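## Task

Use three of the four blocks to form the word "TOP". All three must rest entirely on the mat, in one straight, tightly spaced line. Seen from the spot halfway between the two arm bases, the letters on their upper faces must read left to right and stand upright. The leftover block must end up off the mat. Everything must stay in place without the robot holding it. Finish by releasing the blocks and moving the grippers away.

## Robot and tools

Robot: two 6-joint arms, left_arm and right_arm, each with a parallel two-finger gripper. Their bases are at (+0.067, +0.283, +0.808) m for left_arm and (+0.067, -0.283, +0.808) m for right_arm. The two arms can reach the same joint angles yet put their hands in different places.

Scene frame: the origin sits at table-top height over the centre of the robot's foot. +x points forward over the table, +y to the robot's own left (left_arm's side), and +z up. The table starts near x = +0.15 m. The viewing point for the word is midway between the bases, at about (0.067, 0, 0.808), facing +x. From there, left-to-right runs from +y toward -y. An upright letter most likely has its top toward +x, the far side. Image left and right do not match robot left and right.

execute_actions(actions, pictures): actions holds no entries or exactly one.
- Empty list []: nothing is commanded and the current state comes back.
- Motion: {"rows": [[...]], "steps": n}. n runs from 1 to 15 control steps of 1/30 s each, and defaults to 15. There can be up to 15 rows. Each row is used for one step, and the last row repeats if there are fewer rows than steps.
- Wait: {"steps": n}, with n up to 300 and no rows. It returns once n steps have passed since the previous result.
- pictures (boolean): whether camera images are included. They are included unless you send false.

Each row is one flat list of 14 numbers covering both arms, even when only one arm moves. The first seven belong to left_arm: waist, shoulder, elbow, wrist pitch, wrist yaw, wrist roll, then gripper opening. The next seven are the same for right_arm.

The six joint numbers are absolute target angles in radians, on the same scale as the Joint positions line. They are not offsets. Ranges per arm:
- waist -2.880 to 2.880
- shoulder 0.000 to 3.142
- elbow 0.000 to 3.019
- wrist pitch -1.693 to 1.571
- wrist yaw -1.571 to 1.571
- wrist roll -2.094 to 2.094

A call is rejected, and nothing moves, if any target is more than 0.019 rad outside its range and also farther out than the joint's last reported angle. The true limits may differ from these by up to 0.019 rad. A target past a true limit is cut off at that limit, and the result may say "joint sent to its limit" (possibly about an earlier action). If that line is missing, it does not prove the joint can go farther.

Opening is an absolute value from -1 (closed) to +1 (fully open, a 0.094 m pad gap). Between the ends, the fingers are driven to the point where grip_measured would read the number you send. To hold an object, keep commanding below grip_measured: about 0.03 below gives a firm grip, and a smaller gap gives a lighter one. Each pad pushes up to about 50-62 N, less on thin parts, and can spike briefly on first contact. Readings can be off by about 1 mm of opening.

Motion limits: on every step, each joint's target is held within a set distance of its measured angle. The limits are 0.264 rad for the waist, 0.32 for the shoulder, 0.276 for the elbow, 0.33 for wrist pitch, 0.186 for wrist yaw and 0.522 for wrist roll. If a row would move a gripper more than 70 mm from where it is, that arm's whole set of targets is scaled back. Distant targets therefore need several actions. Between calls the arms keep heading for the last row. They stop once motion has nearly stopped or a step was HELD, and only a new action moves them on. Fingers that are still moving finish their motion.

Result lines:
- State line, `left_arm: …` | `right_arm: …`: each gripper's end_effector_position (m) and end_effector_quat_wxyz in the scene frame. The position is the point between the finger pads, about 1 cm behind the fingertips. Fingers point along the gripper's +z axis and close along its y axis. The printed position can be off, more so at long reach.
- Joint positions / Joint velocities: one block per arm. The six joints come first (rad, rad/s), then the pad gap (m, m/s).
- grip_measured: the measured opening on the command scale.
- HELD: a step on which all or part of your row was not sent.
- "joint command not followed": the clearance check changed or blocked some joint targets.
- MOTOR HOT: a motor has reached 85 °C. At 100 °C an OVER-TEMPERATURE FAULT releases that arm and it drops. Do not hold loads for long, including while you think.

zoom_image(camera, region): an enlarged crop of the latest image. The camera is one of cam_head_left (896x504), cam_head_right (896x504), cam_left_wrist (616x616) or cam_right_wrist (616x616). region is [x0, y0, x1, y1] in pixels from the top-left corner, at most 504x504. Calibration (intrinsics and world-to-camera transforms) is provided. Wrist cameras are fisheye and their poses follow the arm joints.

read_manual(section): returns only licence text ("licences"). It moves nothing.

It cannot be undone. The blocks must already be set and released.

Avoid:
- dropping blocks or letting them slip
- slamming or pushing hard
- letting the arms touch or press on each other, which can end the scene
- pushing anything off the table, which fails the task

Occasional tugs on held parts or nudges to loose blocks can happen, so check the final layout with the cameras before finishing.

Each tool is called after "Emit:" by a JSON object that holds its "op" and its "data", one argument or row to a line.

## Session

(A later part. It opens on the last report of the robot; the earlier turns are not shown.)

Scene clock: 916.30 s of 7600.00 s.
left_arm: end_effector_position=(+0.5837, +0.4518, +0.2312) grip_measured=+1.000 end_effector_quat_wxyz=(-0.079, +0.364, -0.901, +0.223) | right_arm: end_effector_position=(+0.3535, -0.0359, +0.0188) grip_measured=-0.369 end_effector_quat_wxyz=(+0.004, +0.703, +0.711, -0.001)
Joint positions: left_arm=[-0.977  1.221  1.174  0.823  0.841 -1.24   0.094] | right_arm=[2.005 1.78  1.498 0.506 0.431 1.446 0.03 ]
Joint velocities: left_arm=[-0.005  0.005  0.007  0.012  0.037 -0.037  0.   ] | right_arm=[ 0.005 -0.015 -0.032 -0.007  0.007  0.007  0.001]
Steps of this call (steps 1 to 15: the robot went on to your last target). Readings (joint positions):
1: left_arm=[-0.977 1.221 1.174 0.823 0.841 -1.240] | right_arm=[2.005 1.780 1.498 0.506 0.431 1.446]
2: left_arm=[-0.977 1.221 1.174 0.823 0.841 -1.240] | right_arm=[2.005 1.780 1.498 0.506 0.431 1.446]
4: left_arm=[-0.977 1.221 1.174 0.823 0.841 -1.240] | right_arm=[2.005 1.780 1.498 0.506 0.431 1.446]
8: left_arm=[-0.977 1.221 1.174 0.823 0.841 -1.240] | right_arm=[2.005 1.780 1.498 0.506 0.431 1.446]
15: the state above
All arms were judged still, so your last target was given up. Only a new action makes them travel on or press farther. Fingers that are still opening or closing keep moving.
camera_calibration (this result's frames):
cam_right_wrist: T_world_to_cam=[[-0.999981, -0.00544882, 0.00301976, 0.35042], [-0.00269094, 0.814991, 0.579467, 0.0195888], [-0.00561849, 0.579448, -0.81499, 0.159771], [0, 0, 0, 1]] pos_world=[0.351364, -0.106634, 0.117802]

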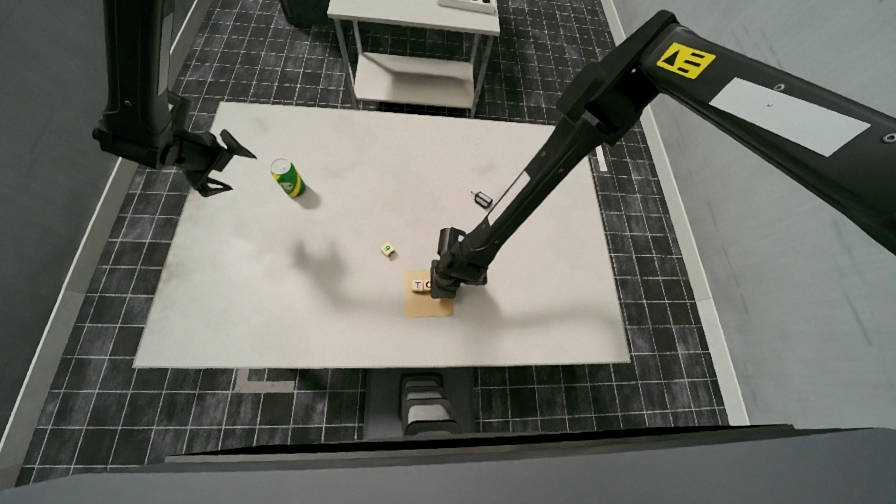

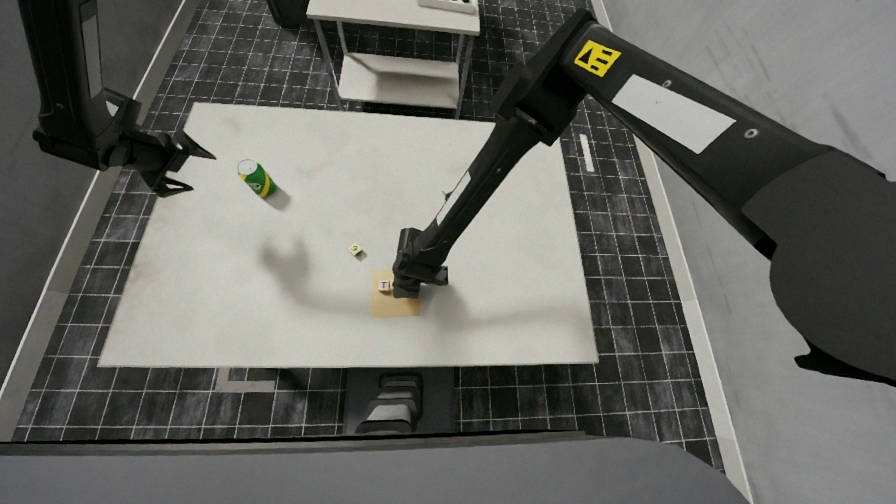

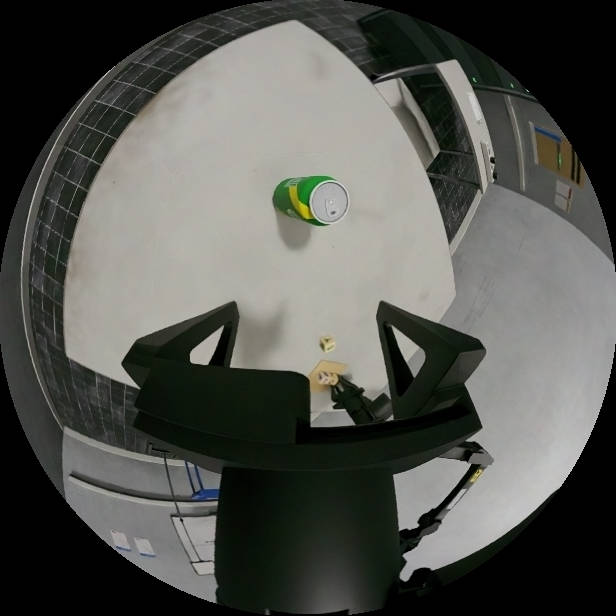

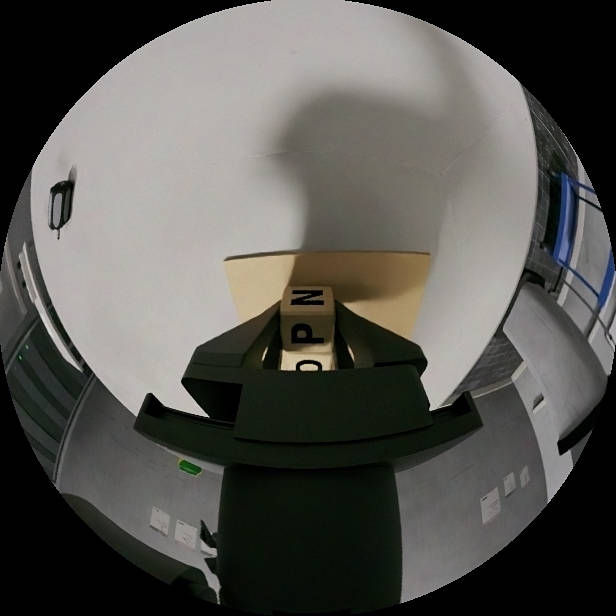

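Emit:
{"op": "execute_actions", "data": {
  "actions": [
    {"rows": [[-0.977,1.221,1.174,0.823,0.841,-1.24,1,2.010,1.793,1.5015,0.489,0.435,1.456,-0.40],[-0.977,1.221,1.174,0.823,0.841,-1.24,1,2.010,1.794,1.502,0.489,0.435,1.456,-0.40],[-0.977,1.221,1.174,0.823,0.841,-1.24,1,2.010,1.795,1.5025,0.489,0.435,1.456,-0.40],[-0.977,1.221,1.174,0.823,0.841,-1.24,1,2.010,1.796,1.503,0.489,0.435,1.456,-0.40]], "steps": 15}
  ],
  "pictures": false
}}

Emit:
{"op": "execute_actions", "data": {
  "actions": [
    {"rows": [[-0.977,1.221,1.174,0.823,0.841,-1.24,1,2.010,1.796,1.503,0.489,0.435,1.456,-0.385],[-0.977,1.221,1.174,0.823,0.841,-1.24,1,2.010,1.796,1.503,0.489,0.435,1.456,-0.37],[-0.977,1.221,1.174,0.823,0.841,-1.24,1,2.010,1.796,1.503,0.489,0.435,1.456,-0.355],[-0.977,1.221,1.174,0.823,0.841,-1.24,1,2.010,1.796,1.503,0.489,0.435,1.456,-0.33],[-0.977,1.221,1.174,0.823,0.841,-1.24,1,2.010,1.796,1.503,0.489,0.435,1.456,-0.29],[-0.977,1.221,1.174,0.823,0.841,-1.24,1,2.010,1.796,1.503,0.489,0.435,1.456,-0.22],[-0.977,1.221,1.174,0.823,0.841,-1.24,1,2.010,1.796,1.503,0.489,0.435,1.456,-0.12],[-0.977,1.221,1.174,0.823,0.841,-1.24,1,2.010,1.796,1.503,0.489,0.435,1.456,0.0],[-0.977,1.221,1.174,0.823,0.841,-1.24,1,2.010,1.796,1.503,0.489,0.435,1.456,0.15],[-0.977,1.221,1.174,0.823,0.841,-1.24,1,2.010,1.796,1.503,0.489,0.435,1.456,0.3],[-0.977,1.221,1.174,0.823,0.841,-1.24,1,2.010,1.796,1.503,0.489,0.435,1.456,0.45],[-0.977,1.221,1.174,0.823,0.841,-1.24,1,2.010,1.796,1.503,0.489,0.435,1.456,0.6],[-0.977,1.221,1.174,0.823,0.841,-1.24,1,2.010,1.796,1.503,0.489,0.435,1.456,0.75],[-0.977,1.221,1.174,0.823,0.841,-1.24,1,2.010,1.796,1.503,0.489,0.435,1.456,0.9],[-0.977,1.221,1.174,0.823,0.841,-1.24,1,2.010,1.796,1.503,0.489,0.435,1.456,1]], "steps": 15}
  ]
}}

Emit:
{"op": "zoom_image", "data": {
  "camera": "cam_right_wrist",
  "region": [208, 240, 408, 440]
}}

Scene clock: 932.40 s of 7600.00 s.
left_arm: end_effector_position=(+0.5837, +0.4518, +0.2312) grip_measured=+1.000 end_effector_quat_wxyz=(-0.079, +0.364, -0.901, +0.223) | right_arm: end_effector_position=(+0.3505, -0.0353, +0.0184) grip_measured=-0.369 end_effector_quat_wxyz=(+0.003, +0.703, +0.711, -0.002)
Joint positions: left_arm=[-0.977  1.221  1.174  0.823  0.841 -1.24   0.094] | right_arm=[2.005 1.784 1.498 0.506 0.431 1.446 0.03 ]
Joint velocities: left_arm=[ 0.015 -0.005 -0.022 -0.017 -0.051  0.081  0.   ] | right_arm=[ 0.005  0.005 -0.007  0.007 -0.095 -0.051  0.001]
Steps of this call (steps 1 to 90: nothing new was sent; then 12.60 s passed at rest; steps 91 to 105: all 15 steps of this action). Readings (joint positions):
91: left_arm=[-0.977 1.221 1.174 0.823 0.841 -1.240] | right_arm=[2.005 1.780 1.498 0.506 0.431 1.446]
92: left_arm=[-0.977 1.221 1.174 0.823 0.841 -1.240] | right_arm=[2.005 1.780 1.498 0.506 0.431 1.446]
94: left_arm=[-0.977 1.221 1.174 0.823 0.841 -1.240] | right_arm=[2.005 1.780 1.498 0.506 0.431 1.446]
98: left_arm=[-0.977 1.221 1.174 0.823 0.841 -1.240] | right_arm=[2.005 1.782 1.498 0.506 0.431 1.446]
105: the state above

Scene clock: 932.90 s of 7600.00 s.
left_arm: end_effector_position=(+0.5837, +0.4518, +0.2312) grip_measured=+1.000 end_effector_quat_wxyz=(-0.079, +0.364, -0.901, +0.223) | right_arm: end_effector_position=(+0.3505, -0.0353, +0.0184) grip_measured=+0.954 end_effector_quat_wxyz=(+0.003, +0.703, +0.711, -0.002)
Joint positions: left_arm=[-0.977  1.221  1.174  0.823  0.841 -1.24   0.094] | right_arm=[2.005 1.784 1.498 0.506 0.431 1.447 0.092]
Joint velocities: left_arm=[-0.005 -0.015  0.002 -0.002  0.022 -0.037  0.   ] | right_arm=[-0.015 -0.015 -0.002  0.007 -0.022 -0.007  0.124]
Steps of this call (steps 1 to 15: all 15 steps of this action). Readings (joint positions):
1: left_arm=[-0.977 1.221 1.174 0.823 0.841 -1.240] | right_arm=[2.005 1.784 1.498 0.506 0.431 1.446]
2: left_arm=[-0.977 1.221 1.174 0.823 0.841 -1.240] | right_arm=[2.005 1.784 1.498 0.506 0.431 1.446]
4: left_arm=[-0.977 1.221 1.174 0.823 0.841 -1.240] | right_arm=[2.005 1.784 1.498 0.506 0.431 1.446]
8: left_arm=[-0.977 1.221 1.174 0.823 0.841 -1.240] | right_arm=[2.005 1.784 1.498 0.506 0.431 1.447]
15: the state above
camera_calibration (this result's frames):
cam_right_wrist: T_world_to_cam=[[-0.999959, -0.00625966, 0.00646687, 0.347375], [-0.00135077, 0.814764, 0.579791, 0.0189245], [-0.00889827, 0.579759, -0.81474, 0.16022], [0, 0, 0, 1]] pos_world=[0.348812, -0.106134, 0.117319]

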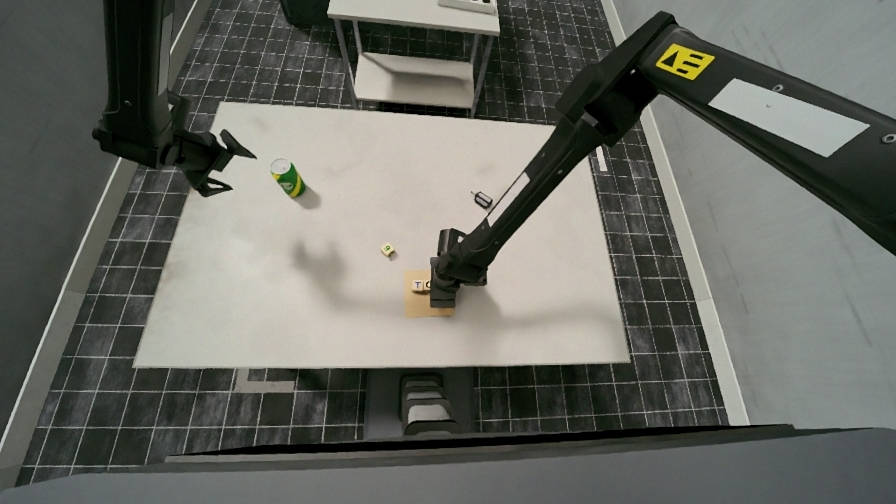

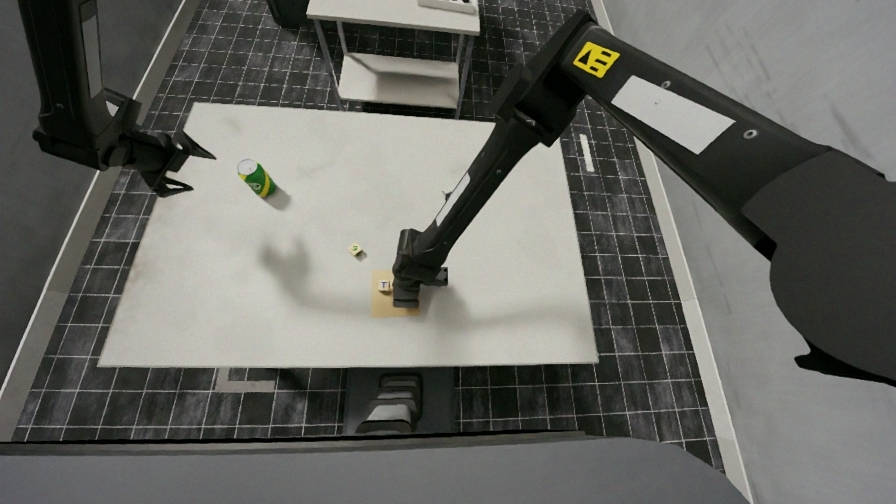

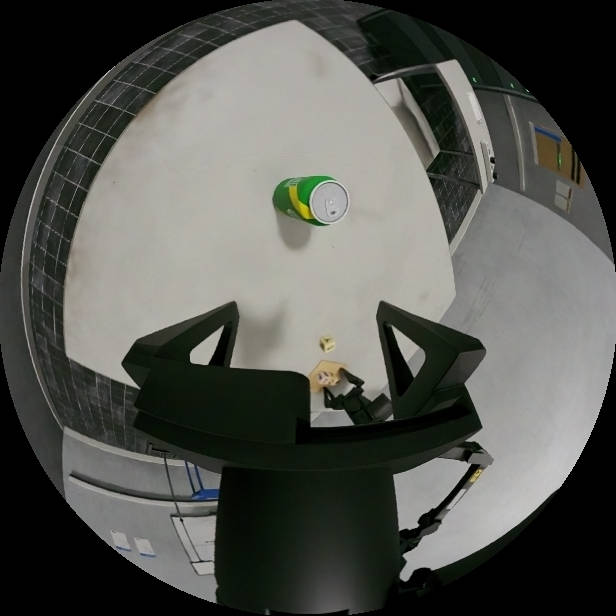

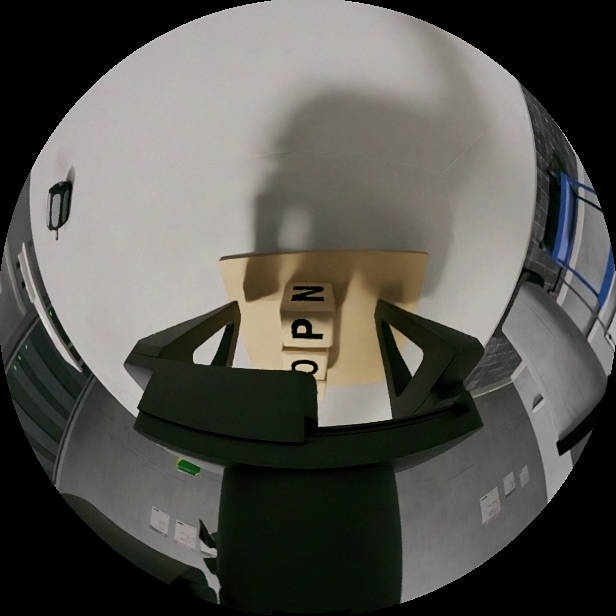

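Region (208, 240, 408, 440) of cam_right_wrist's 616x616 image, scaled by 2.520, with more detail than that image has.

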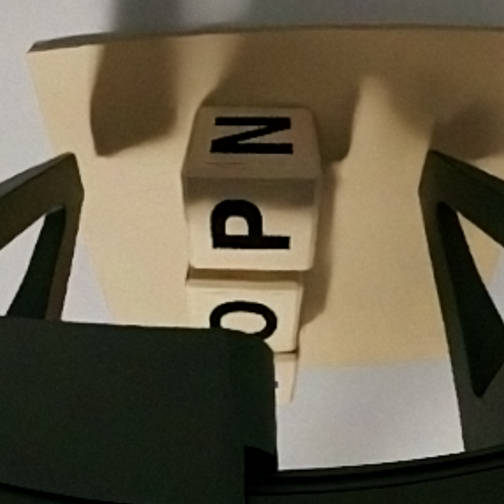

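Emit:
{"op": "execute_actions", "data": {
  "actions": [
    {"rows": [[-0.977,1.221,1.174,0.823,0.841,-1.24,1,2.005,1.7744,1.4770,0.5203,0.431,1.45,1],[-0.977,1.221,1.174,0.823,0.841,-1.24,1,2.005,1.7724,1.4741,0.5212,0.431,1.45,1],[-0.977,1.221,1.174,0.823,0.841,-1.24,1,2.005,1.7692,1.4692,0.5227,0.431,1.45,1],[-0.977,1.221,1.174,0.823,0.841,-1.24,1,2.005,1.7648,1.4625,0.5248,0.431,1.45,1],[-0.977,1.221,1.174,0.823,0.841,-1.24,1,2.005,1.7593,1.4540,0.5274,0.431,1.45,1],[-0.977,1.221,1.174,0.823,0.841,-1.24,1,2.005,1.7526,1.4438,0.5305,0.431,1.45,1],[-0.977,1.221,1.174,0.823,0.841,-1.24,1,2.005,1.7448,1.4320,0.5341,0.431,1.45,1],[-0.977,1.221,1.174,0.823,0.841,-1.24,1,2.005,1.7361,1.4188,0.5382,0.431,1.45,1],[-0.977,1.221,1.174,0.823,0.841,-1.24,1,2.005,1.7266,1.4042,0.5427,0.431,1.45,1],[-0.977,1.221,1.174,0.823,0.841,-1.24,1,2.0034,1.7163,1.3885,0.5475,0.4294,1.45,1],[-0.977,1.221,1.174,0.823,0.841,-1.24,1,1.9987,1.7053,1.3718,0.5526,0.4248,1.45,1],[-0.977,1.221,1.174,0.823,0.841,-1.24,1,1.9909,1.6938,1.3543,0.5580,0.4171,1.45,1],[-0.977,1.221,1.174,0.823,0.841,-1.24,1,1.9802,1.6819,1.3362,0.5636,0.4066,1.45,1],[-0.977,1.221,1.174,0.823,0.841,-1.24,1,1.9670,1.6698,1.3177,0.5692,0.3935,1.45,1],[-0.977,1.221,1.174,0.823,0.841,-1.24,1,1.9513,1.6575,1.2990,0.575,0.3781,1.45,1]], "steps": 15}
  ],
  "pictures": false
}}

Emit:
{"op": "execute_actions", "data": {
  "actions": [
    {"rows": [[-0.977,1.221,1.174,0.823,0.841,-1.24,1,1.9338,1.6452,1.2803,0.5808,0.3608,1.45,1],[-0.977,1.221,1.174,0.823,0.841,-1.24,1,1.9146,1.6331,1.2618,0.5864,0.3418,1.45,1],[-0.977,1.221,1.174,0.823,0.841,-1.24,1,1.8942,1.6212,1.2437,0.5920,0.3218,1.45,1],[-0.977,1.221,1.174,0.823,0.841,-1.24,1,1.8732,1.6097,1.2262,0.5974,0.3010,1.45,1],[-0.977,1.221,1.174,0.823,0.841,-1.24,1,1.8518,1.5988,1.2095,0.6025,0.2800,1.45,1],[-0.977,1.221,1.174,0.823,0.841,-1.24,1,1.8308,1.5884,1.1938,0.6073,0.2592,1.45,1],[-0.977,1.221,1.174,0.823,0.841,-1.24,1,1.8104,1.5789,1.1792,0.6118,0.2392,1.45,1],[-0.977,1.221,1.174,0.823,0.841,-1.24,1,1.7913,1.5702,1.1660,0.6159,0.2203,1.45,1],[-0.977,1.221,1.174,0.823,0.841,-1.24,1,1.7737,1.5624,1.1542,0.6195,0.2029,1.45,1],[-0.977,1.221,1.174,0.823,0.841,-1.24,1,1.7580,1.5557,1.1440,0.6226,0.1875,1.45,1],[-0.977,1.221,1.174,0.823,0.841,-1.24,1,1.7448,1.5502,1.1355,0.6252,0.1744,1.45,1],[-0.977,1.221,1.174,0.823,0.841,-1.24,1,1.7341,1.5458,1.1288,0.6273,0.1639,1.45,1],[-0.977,1.221,1.174,0.823,0.841,-1.24,1,1.7263,1.5426,1.1239,0.6288,0.1562,1.45,1],[-0.977,1.221,1.174,0.823,0.841,-1.24,1,1.7216,1.5406,1.1210,0.6297,0.1516,1.45,1],[-0.977,1.221,1.174,0.823,0.841,-1.24,1,1.72,1.54,1.12,0.63,0.15,1.45,1]], "steps": 15}
  ],
  "pictures": false
}}

Emit:
{"op": "execute_actions", "data": {
  "actions": [
    {"steps": 12}
  ]
}}

Emit:
{"op": "zoom_image", "data": {
  "camera": "cam_head_left",
  "region": [380, 240, 500, 330]
}}

Emit:
{"op": "zoom_image", "data": {
  "camera": "cam_head_right",
  "region": [345, 240, 465, 330]
}}

Scene clock: 965.47 s of 7600.00 s.
left_arm: end_effector_position=(+0.5837, +0.4518, +0.2312) grip_measured=+1.000 end_effector_quat_wxyz=(-0.079, +0.364, -0.901, +0.223) | right_arm: end_effector_position=(+0.3403, -0.0490, +0.0521) grip_measured=+1.000 end_effector_quat_wxyz=(-0.015, +0.699, +0.715, +0.004)
Joint positions: left_arm=[-0.977  1.221  1.174  0.823  0.841 -1.24   0.094] | right_arm=[1.997 1.701 1.353 0.544 0.393 1.447 0.094]
Joint velocities: left_arm=[ 0.015 -0.005 -0.027 -0.022 -0.007  0.022  0.   ] | right_arm=[-0.171 -0.366 -0.52   0.154 -0.286 -0.037  0.   ]
Steps of this call (steps 1 to 15: the robot went on to your last target; steps 16 to 90: nothing new was sent; then 29.07 s passed at rest; steps 91 to 105: all 15 steps of this action). Readings (joint positions):
91: left_arm=[-0.977 1.221 1.174 0.823 0.841 -1.240] | right_arm=[2.005 1.784 1.498 0.506 0.431 1.447]
92: left_arm=[-0.977 1.221 1.174 0.823 0.841 -1.240] | right_arm=[2.005 1.784 1.498 0.506 0.431 1.447]
94: left_arm=[-0.977 1.221 1.174 0.823 0.841 -1.240] | right_arm=[2.005 1.783 1.497 0.506 0.431 1.447]
98: left_arm=[-0.977 1.221 1.174 0.823 0.841 -1.240] | right_arm=[2.005 1.769 1.468 0.513 0.431 1.447]
105: the state above

Scene clock: 965.97 s of 7600.00 s.
left_arm: end_effector_position=(+0.5837, +0.4518, +0.2312) grip_measured=+1.000 end_effector_quat_wxyz=(-0.079, +0.364, -0.901, +0.223) | right_arm: end_effector_position=(+0.3397, -0.2251, +0.0688) grip_measured=+1.000 end_effector_quat_wxyz=(+0.012, +0.680, +0.733, -0.008)
Joint positions: left_arm=[-0.977  1.221  1.174  0.823  0.841 -1.24   0.094] | right_arm=[1.707 1.554 1.154 0.609 0.161 1.447 0.094]
Joint velocities: left_arm=[-0.005 -0.005 -0.007  0.012  0.007 -0.022  0.   ] | right_arm=[-0.2   -0.083 -0.12   0.007 -0.037  0.037  0.   ]
Steps of this call (steps 1 to 15: all 15 steps of this action). Readings (joint positions):
1: left_arm=[-0.977 1.221 1.174 0.823 0.841 -1.240] | right_arm=[1.990 1.688 1.335 0.550 0.376 1.447]
2: left_arm=[-0.977 1.221 1.174 0.823 0.841 -1.240] | right_arm=[1.979 1.675 1.317 0.555 0.359 1.447]
4: left_arm=[-0.977 1.221 1.174 0.823 0.841 -1.240] | right_arm=[1.947 1.649 1.282 0.567 0.320 1.447]
8: left_arm=[-0.977 1.221 1.174 0.823 0.841 -1.240] | right_arm=[1.846 1.601 1.220 0.588 0.240 1.447]
15: the state above

Scene clock: 966.37 s of 7600.00 s.
left_arm: end_effector_position=(+0.5837, +0.4518, +0.2312) grip_measured=+1.000 end_effector_quat_wxyz=(-0.079, +0.364, -0.901, +0.223) | right_arm: end_effector_position=(+0.3395, -0.2206, +0.0704) grip_measured=+1.000 end_effector_quat_wxyz=(+0.008, +0.680, +0.733, -0.003)
Joint positions: left_arm=[-0.977  1.221  1.174  0.823  0.841 -1.24   0.094] | right_arm=[1.712 1.552 1.15  0.611 0.154 1.447 0.094]
Joint velocities: left_arm=[ 0.015  0.024  0.002  0.017 -0.022 -0.037  0.   ] | right_arm=[-0.005 -0.015  0.012 -0.007  0.037 -0.066  0.   ]
Steps of this call (steps 1 to 12: the robot went on to your last target). Readings (joint positions):
1: left_arm=[-0.977 1.221 1.174 0.823 0.841 -1.240] | right_arm=[1.702 1.553 1.151 0.610 0.159 1.447]
2: left_arm=[-0.977 1.221 1.174 0.823 0.841 -1.240] | right_arm=[1.702 1.552 1.150 0.611 0.158 1.447]
4: left_arm=[-0.977 1.221 1.174 0.823 0.841 -1.240] | right_arm=[1.704 1.552 1.150 0.611 0.155 1.447]
8: left_arm=[-0.977 1.221 1.174 0.823 0.841 -1.240] | right_arm=[1.711 1.552 1.150 0.611 0.154 1.447]
12: the state above
camera_calibration (this result's frames):
cam_right_wrist: T_world_to_cam=[[-0.997639, -0.0686628, 0.000955135, 0.320688], [-0.0558131, 0.818884, 0.571239, 0.159647], [-0.040005, 0.569837, -0.820783, 0.318697], [0, 0, 0, 1]] pos_world=[0.341591, -0.290318, 0.170078]

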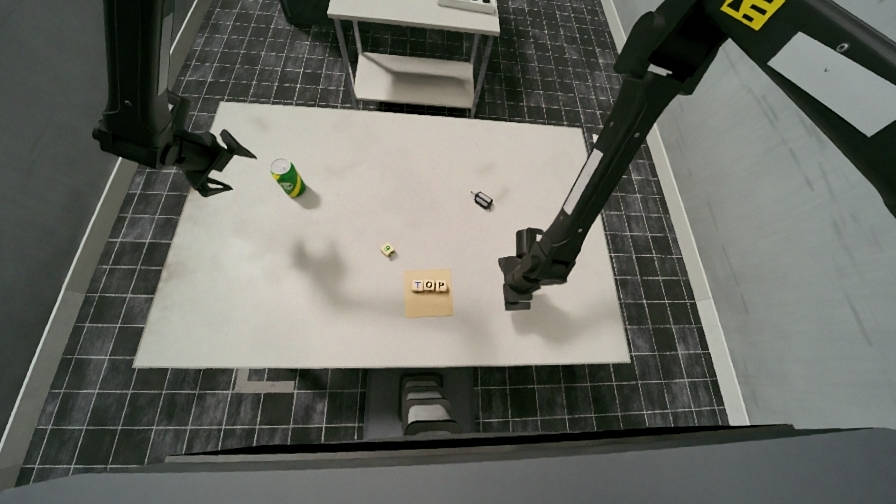

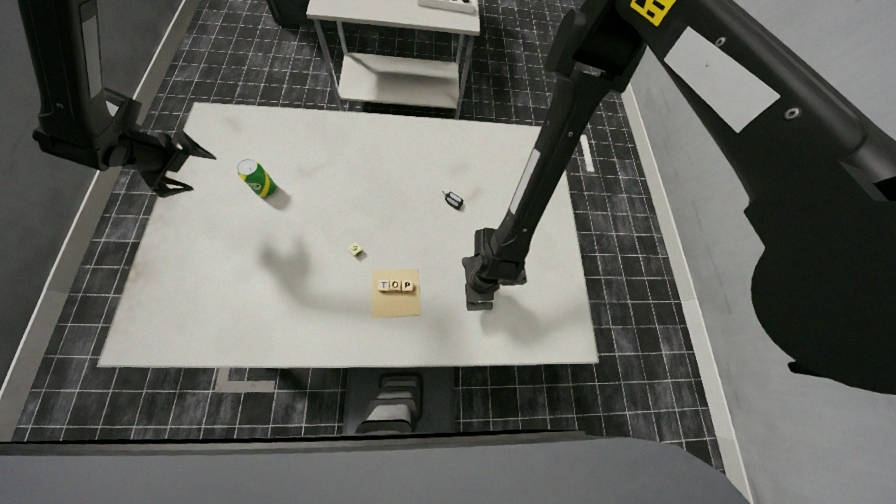

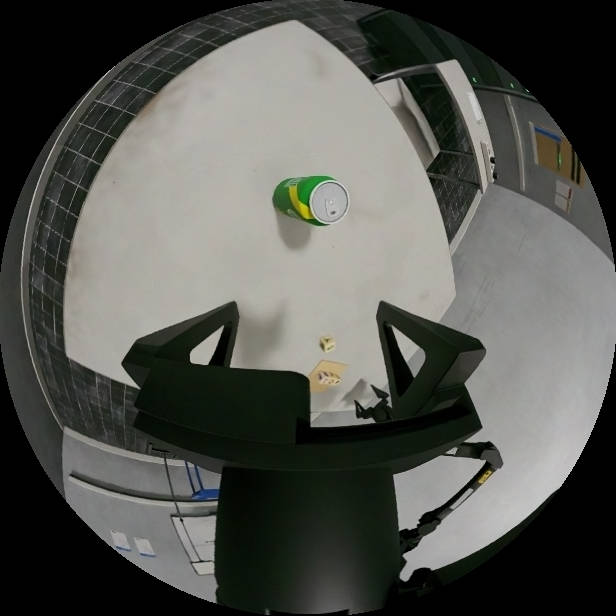

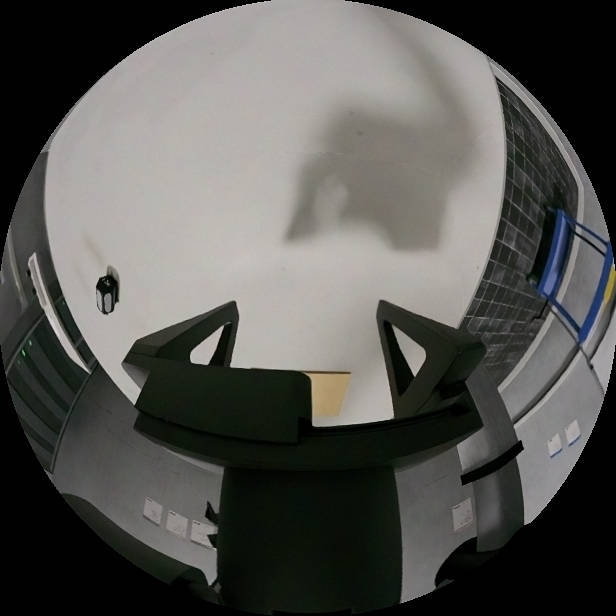

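Region (380, 240, 500, 330) of cam_head_left's 896x504 image, scaled by 4.200, with more detail than that image has; it fills the top 378 rows of this view, and the rest is white.

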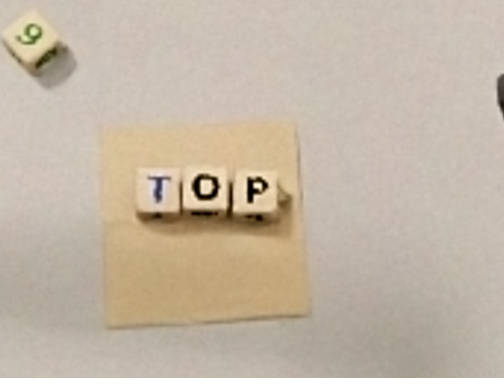

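Region (345, 240, 465, 330) of cam_head_right's 896x504 image, scaled by 4.200, with more detail than that image has; it fills the top 378 rows of this view, and the rest is white.

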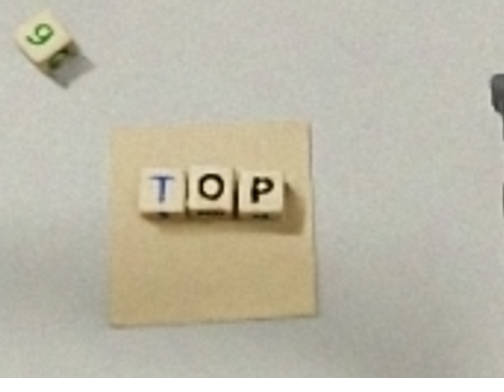

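"TOP" is spelled on the mat, row is straight and close. Finishing scene 1.

Emit:
{"op": "finished_scene", "data": {
  "scene": 1
}}

The scene is finished: the task was done.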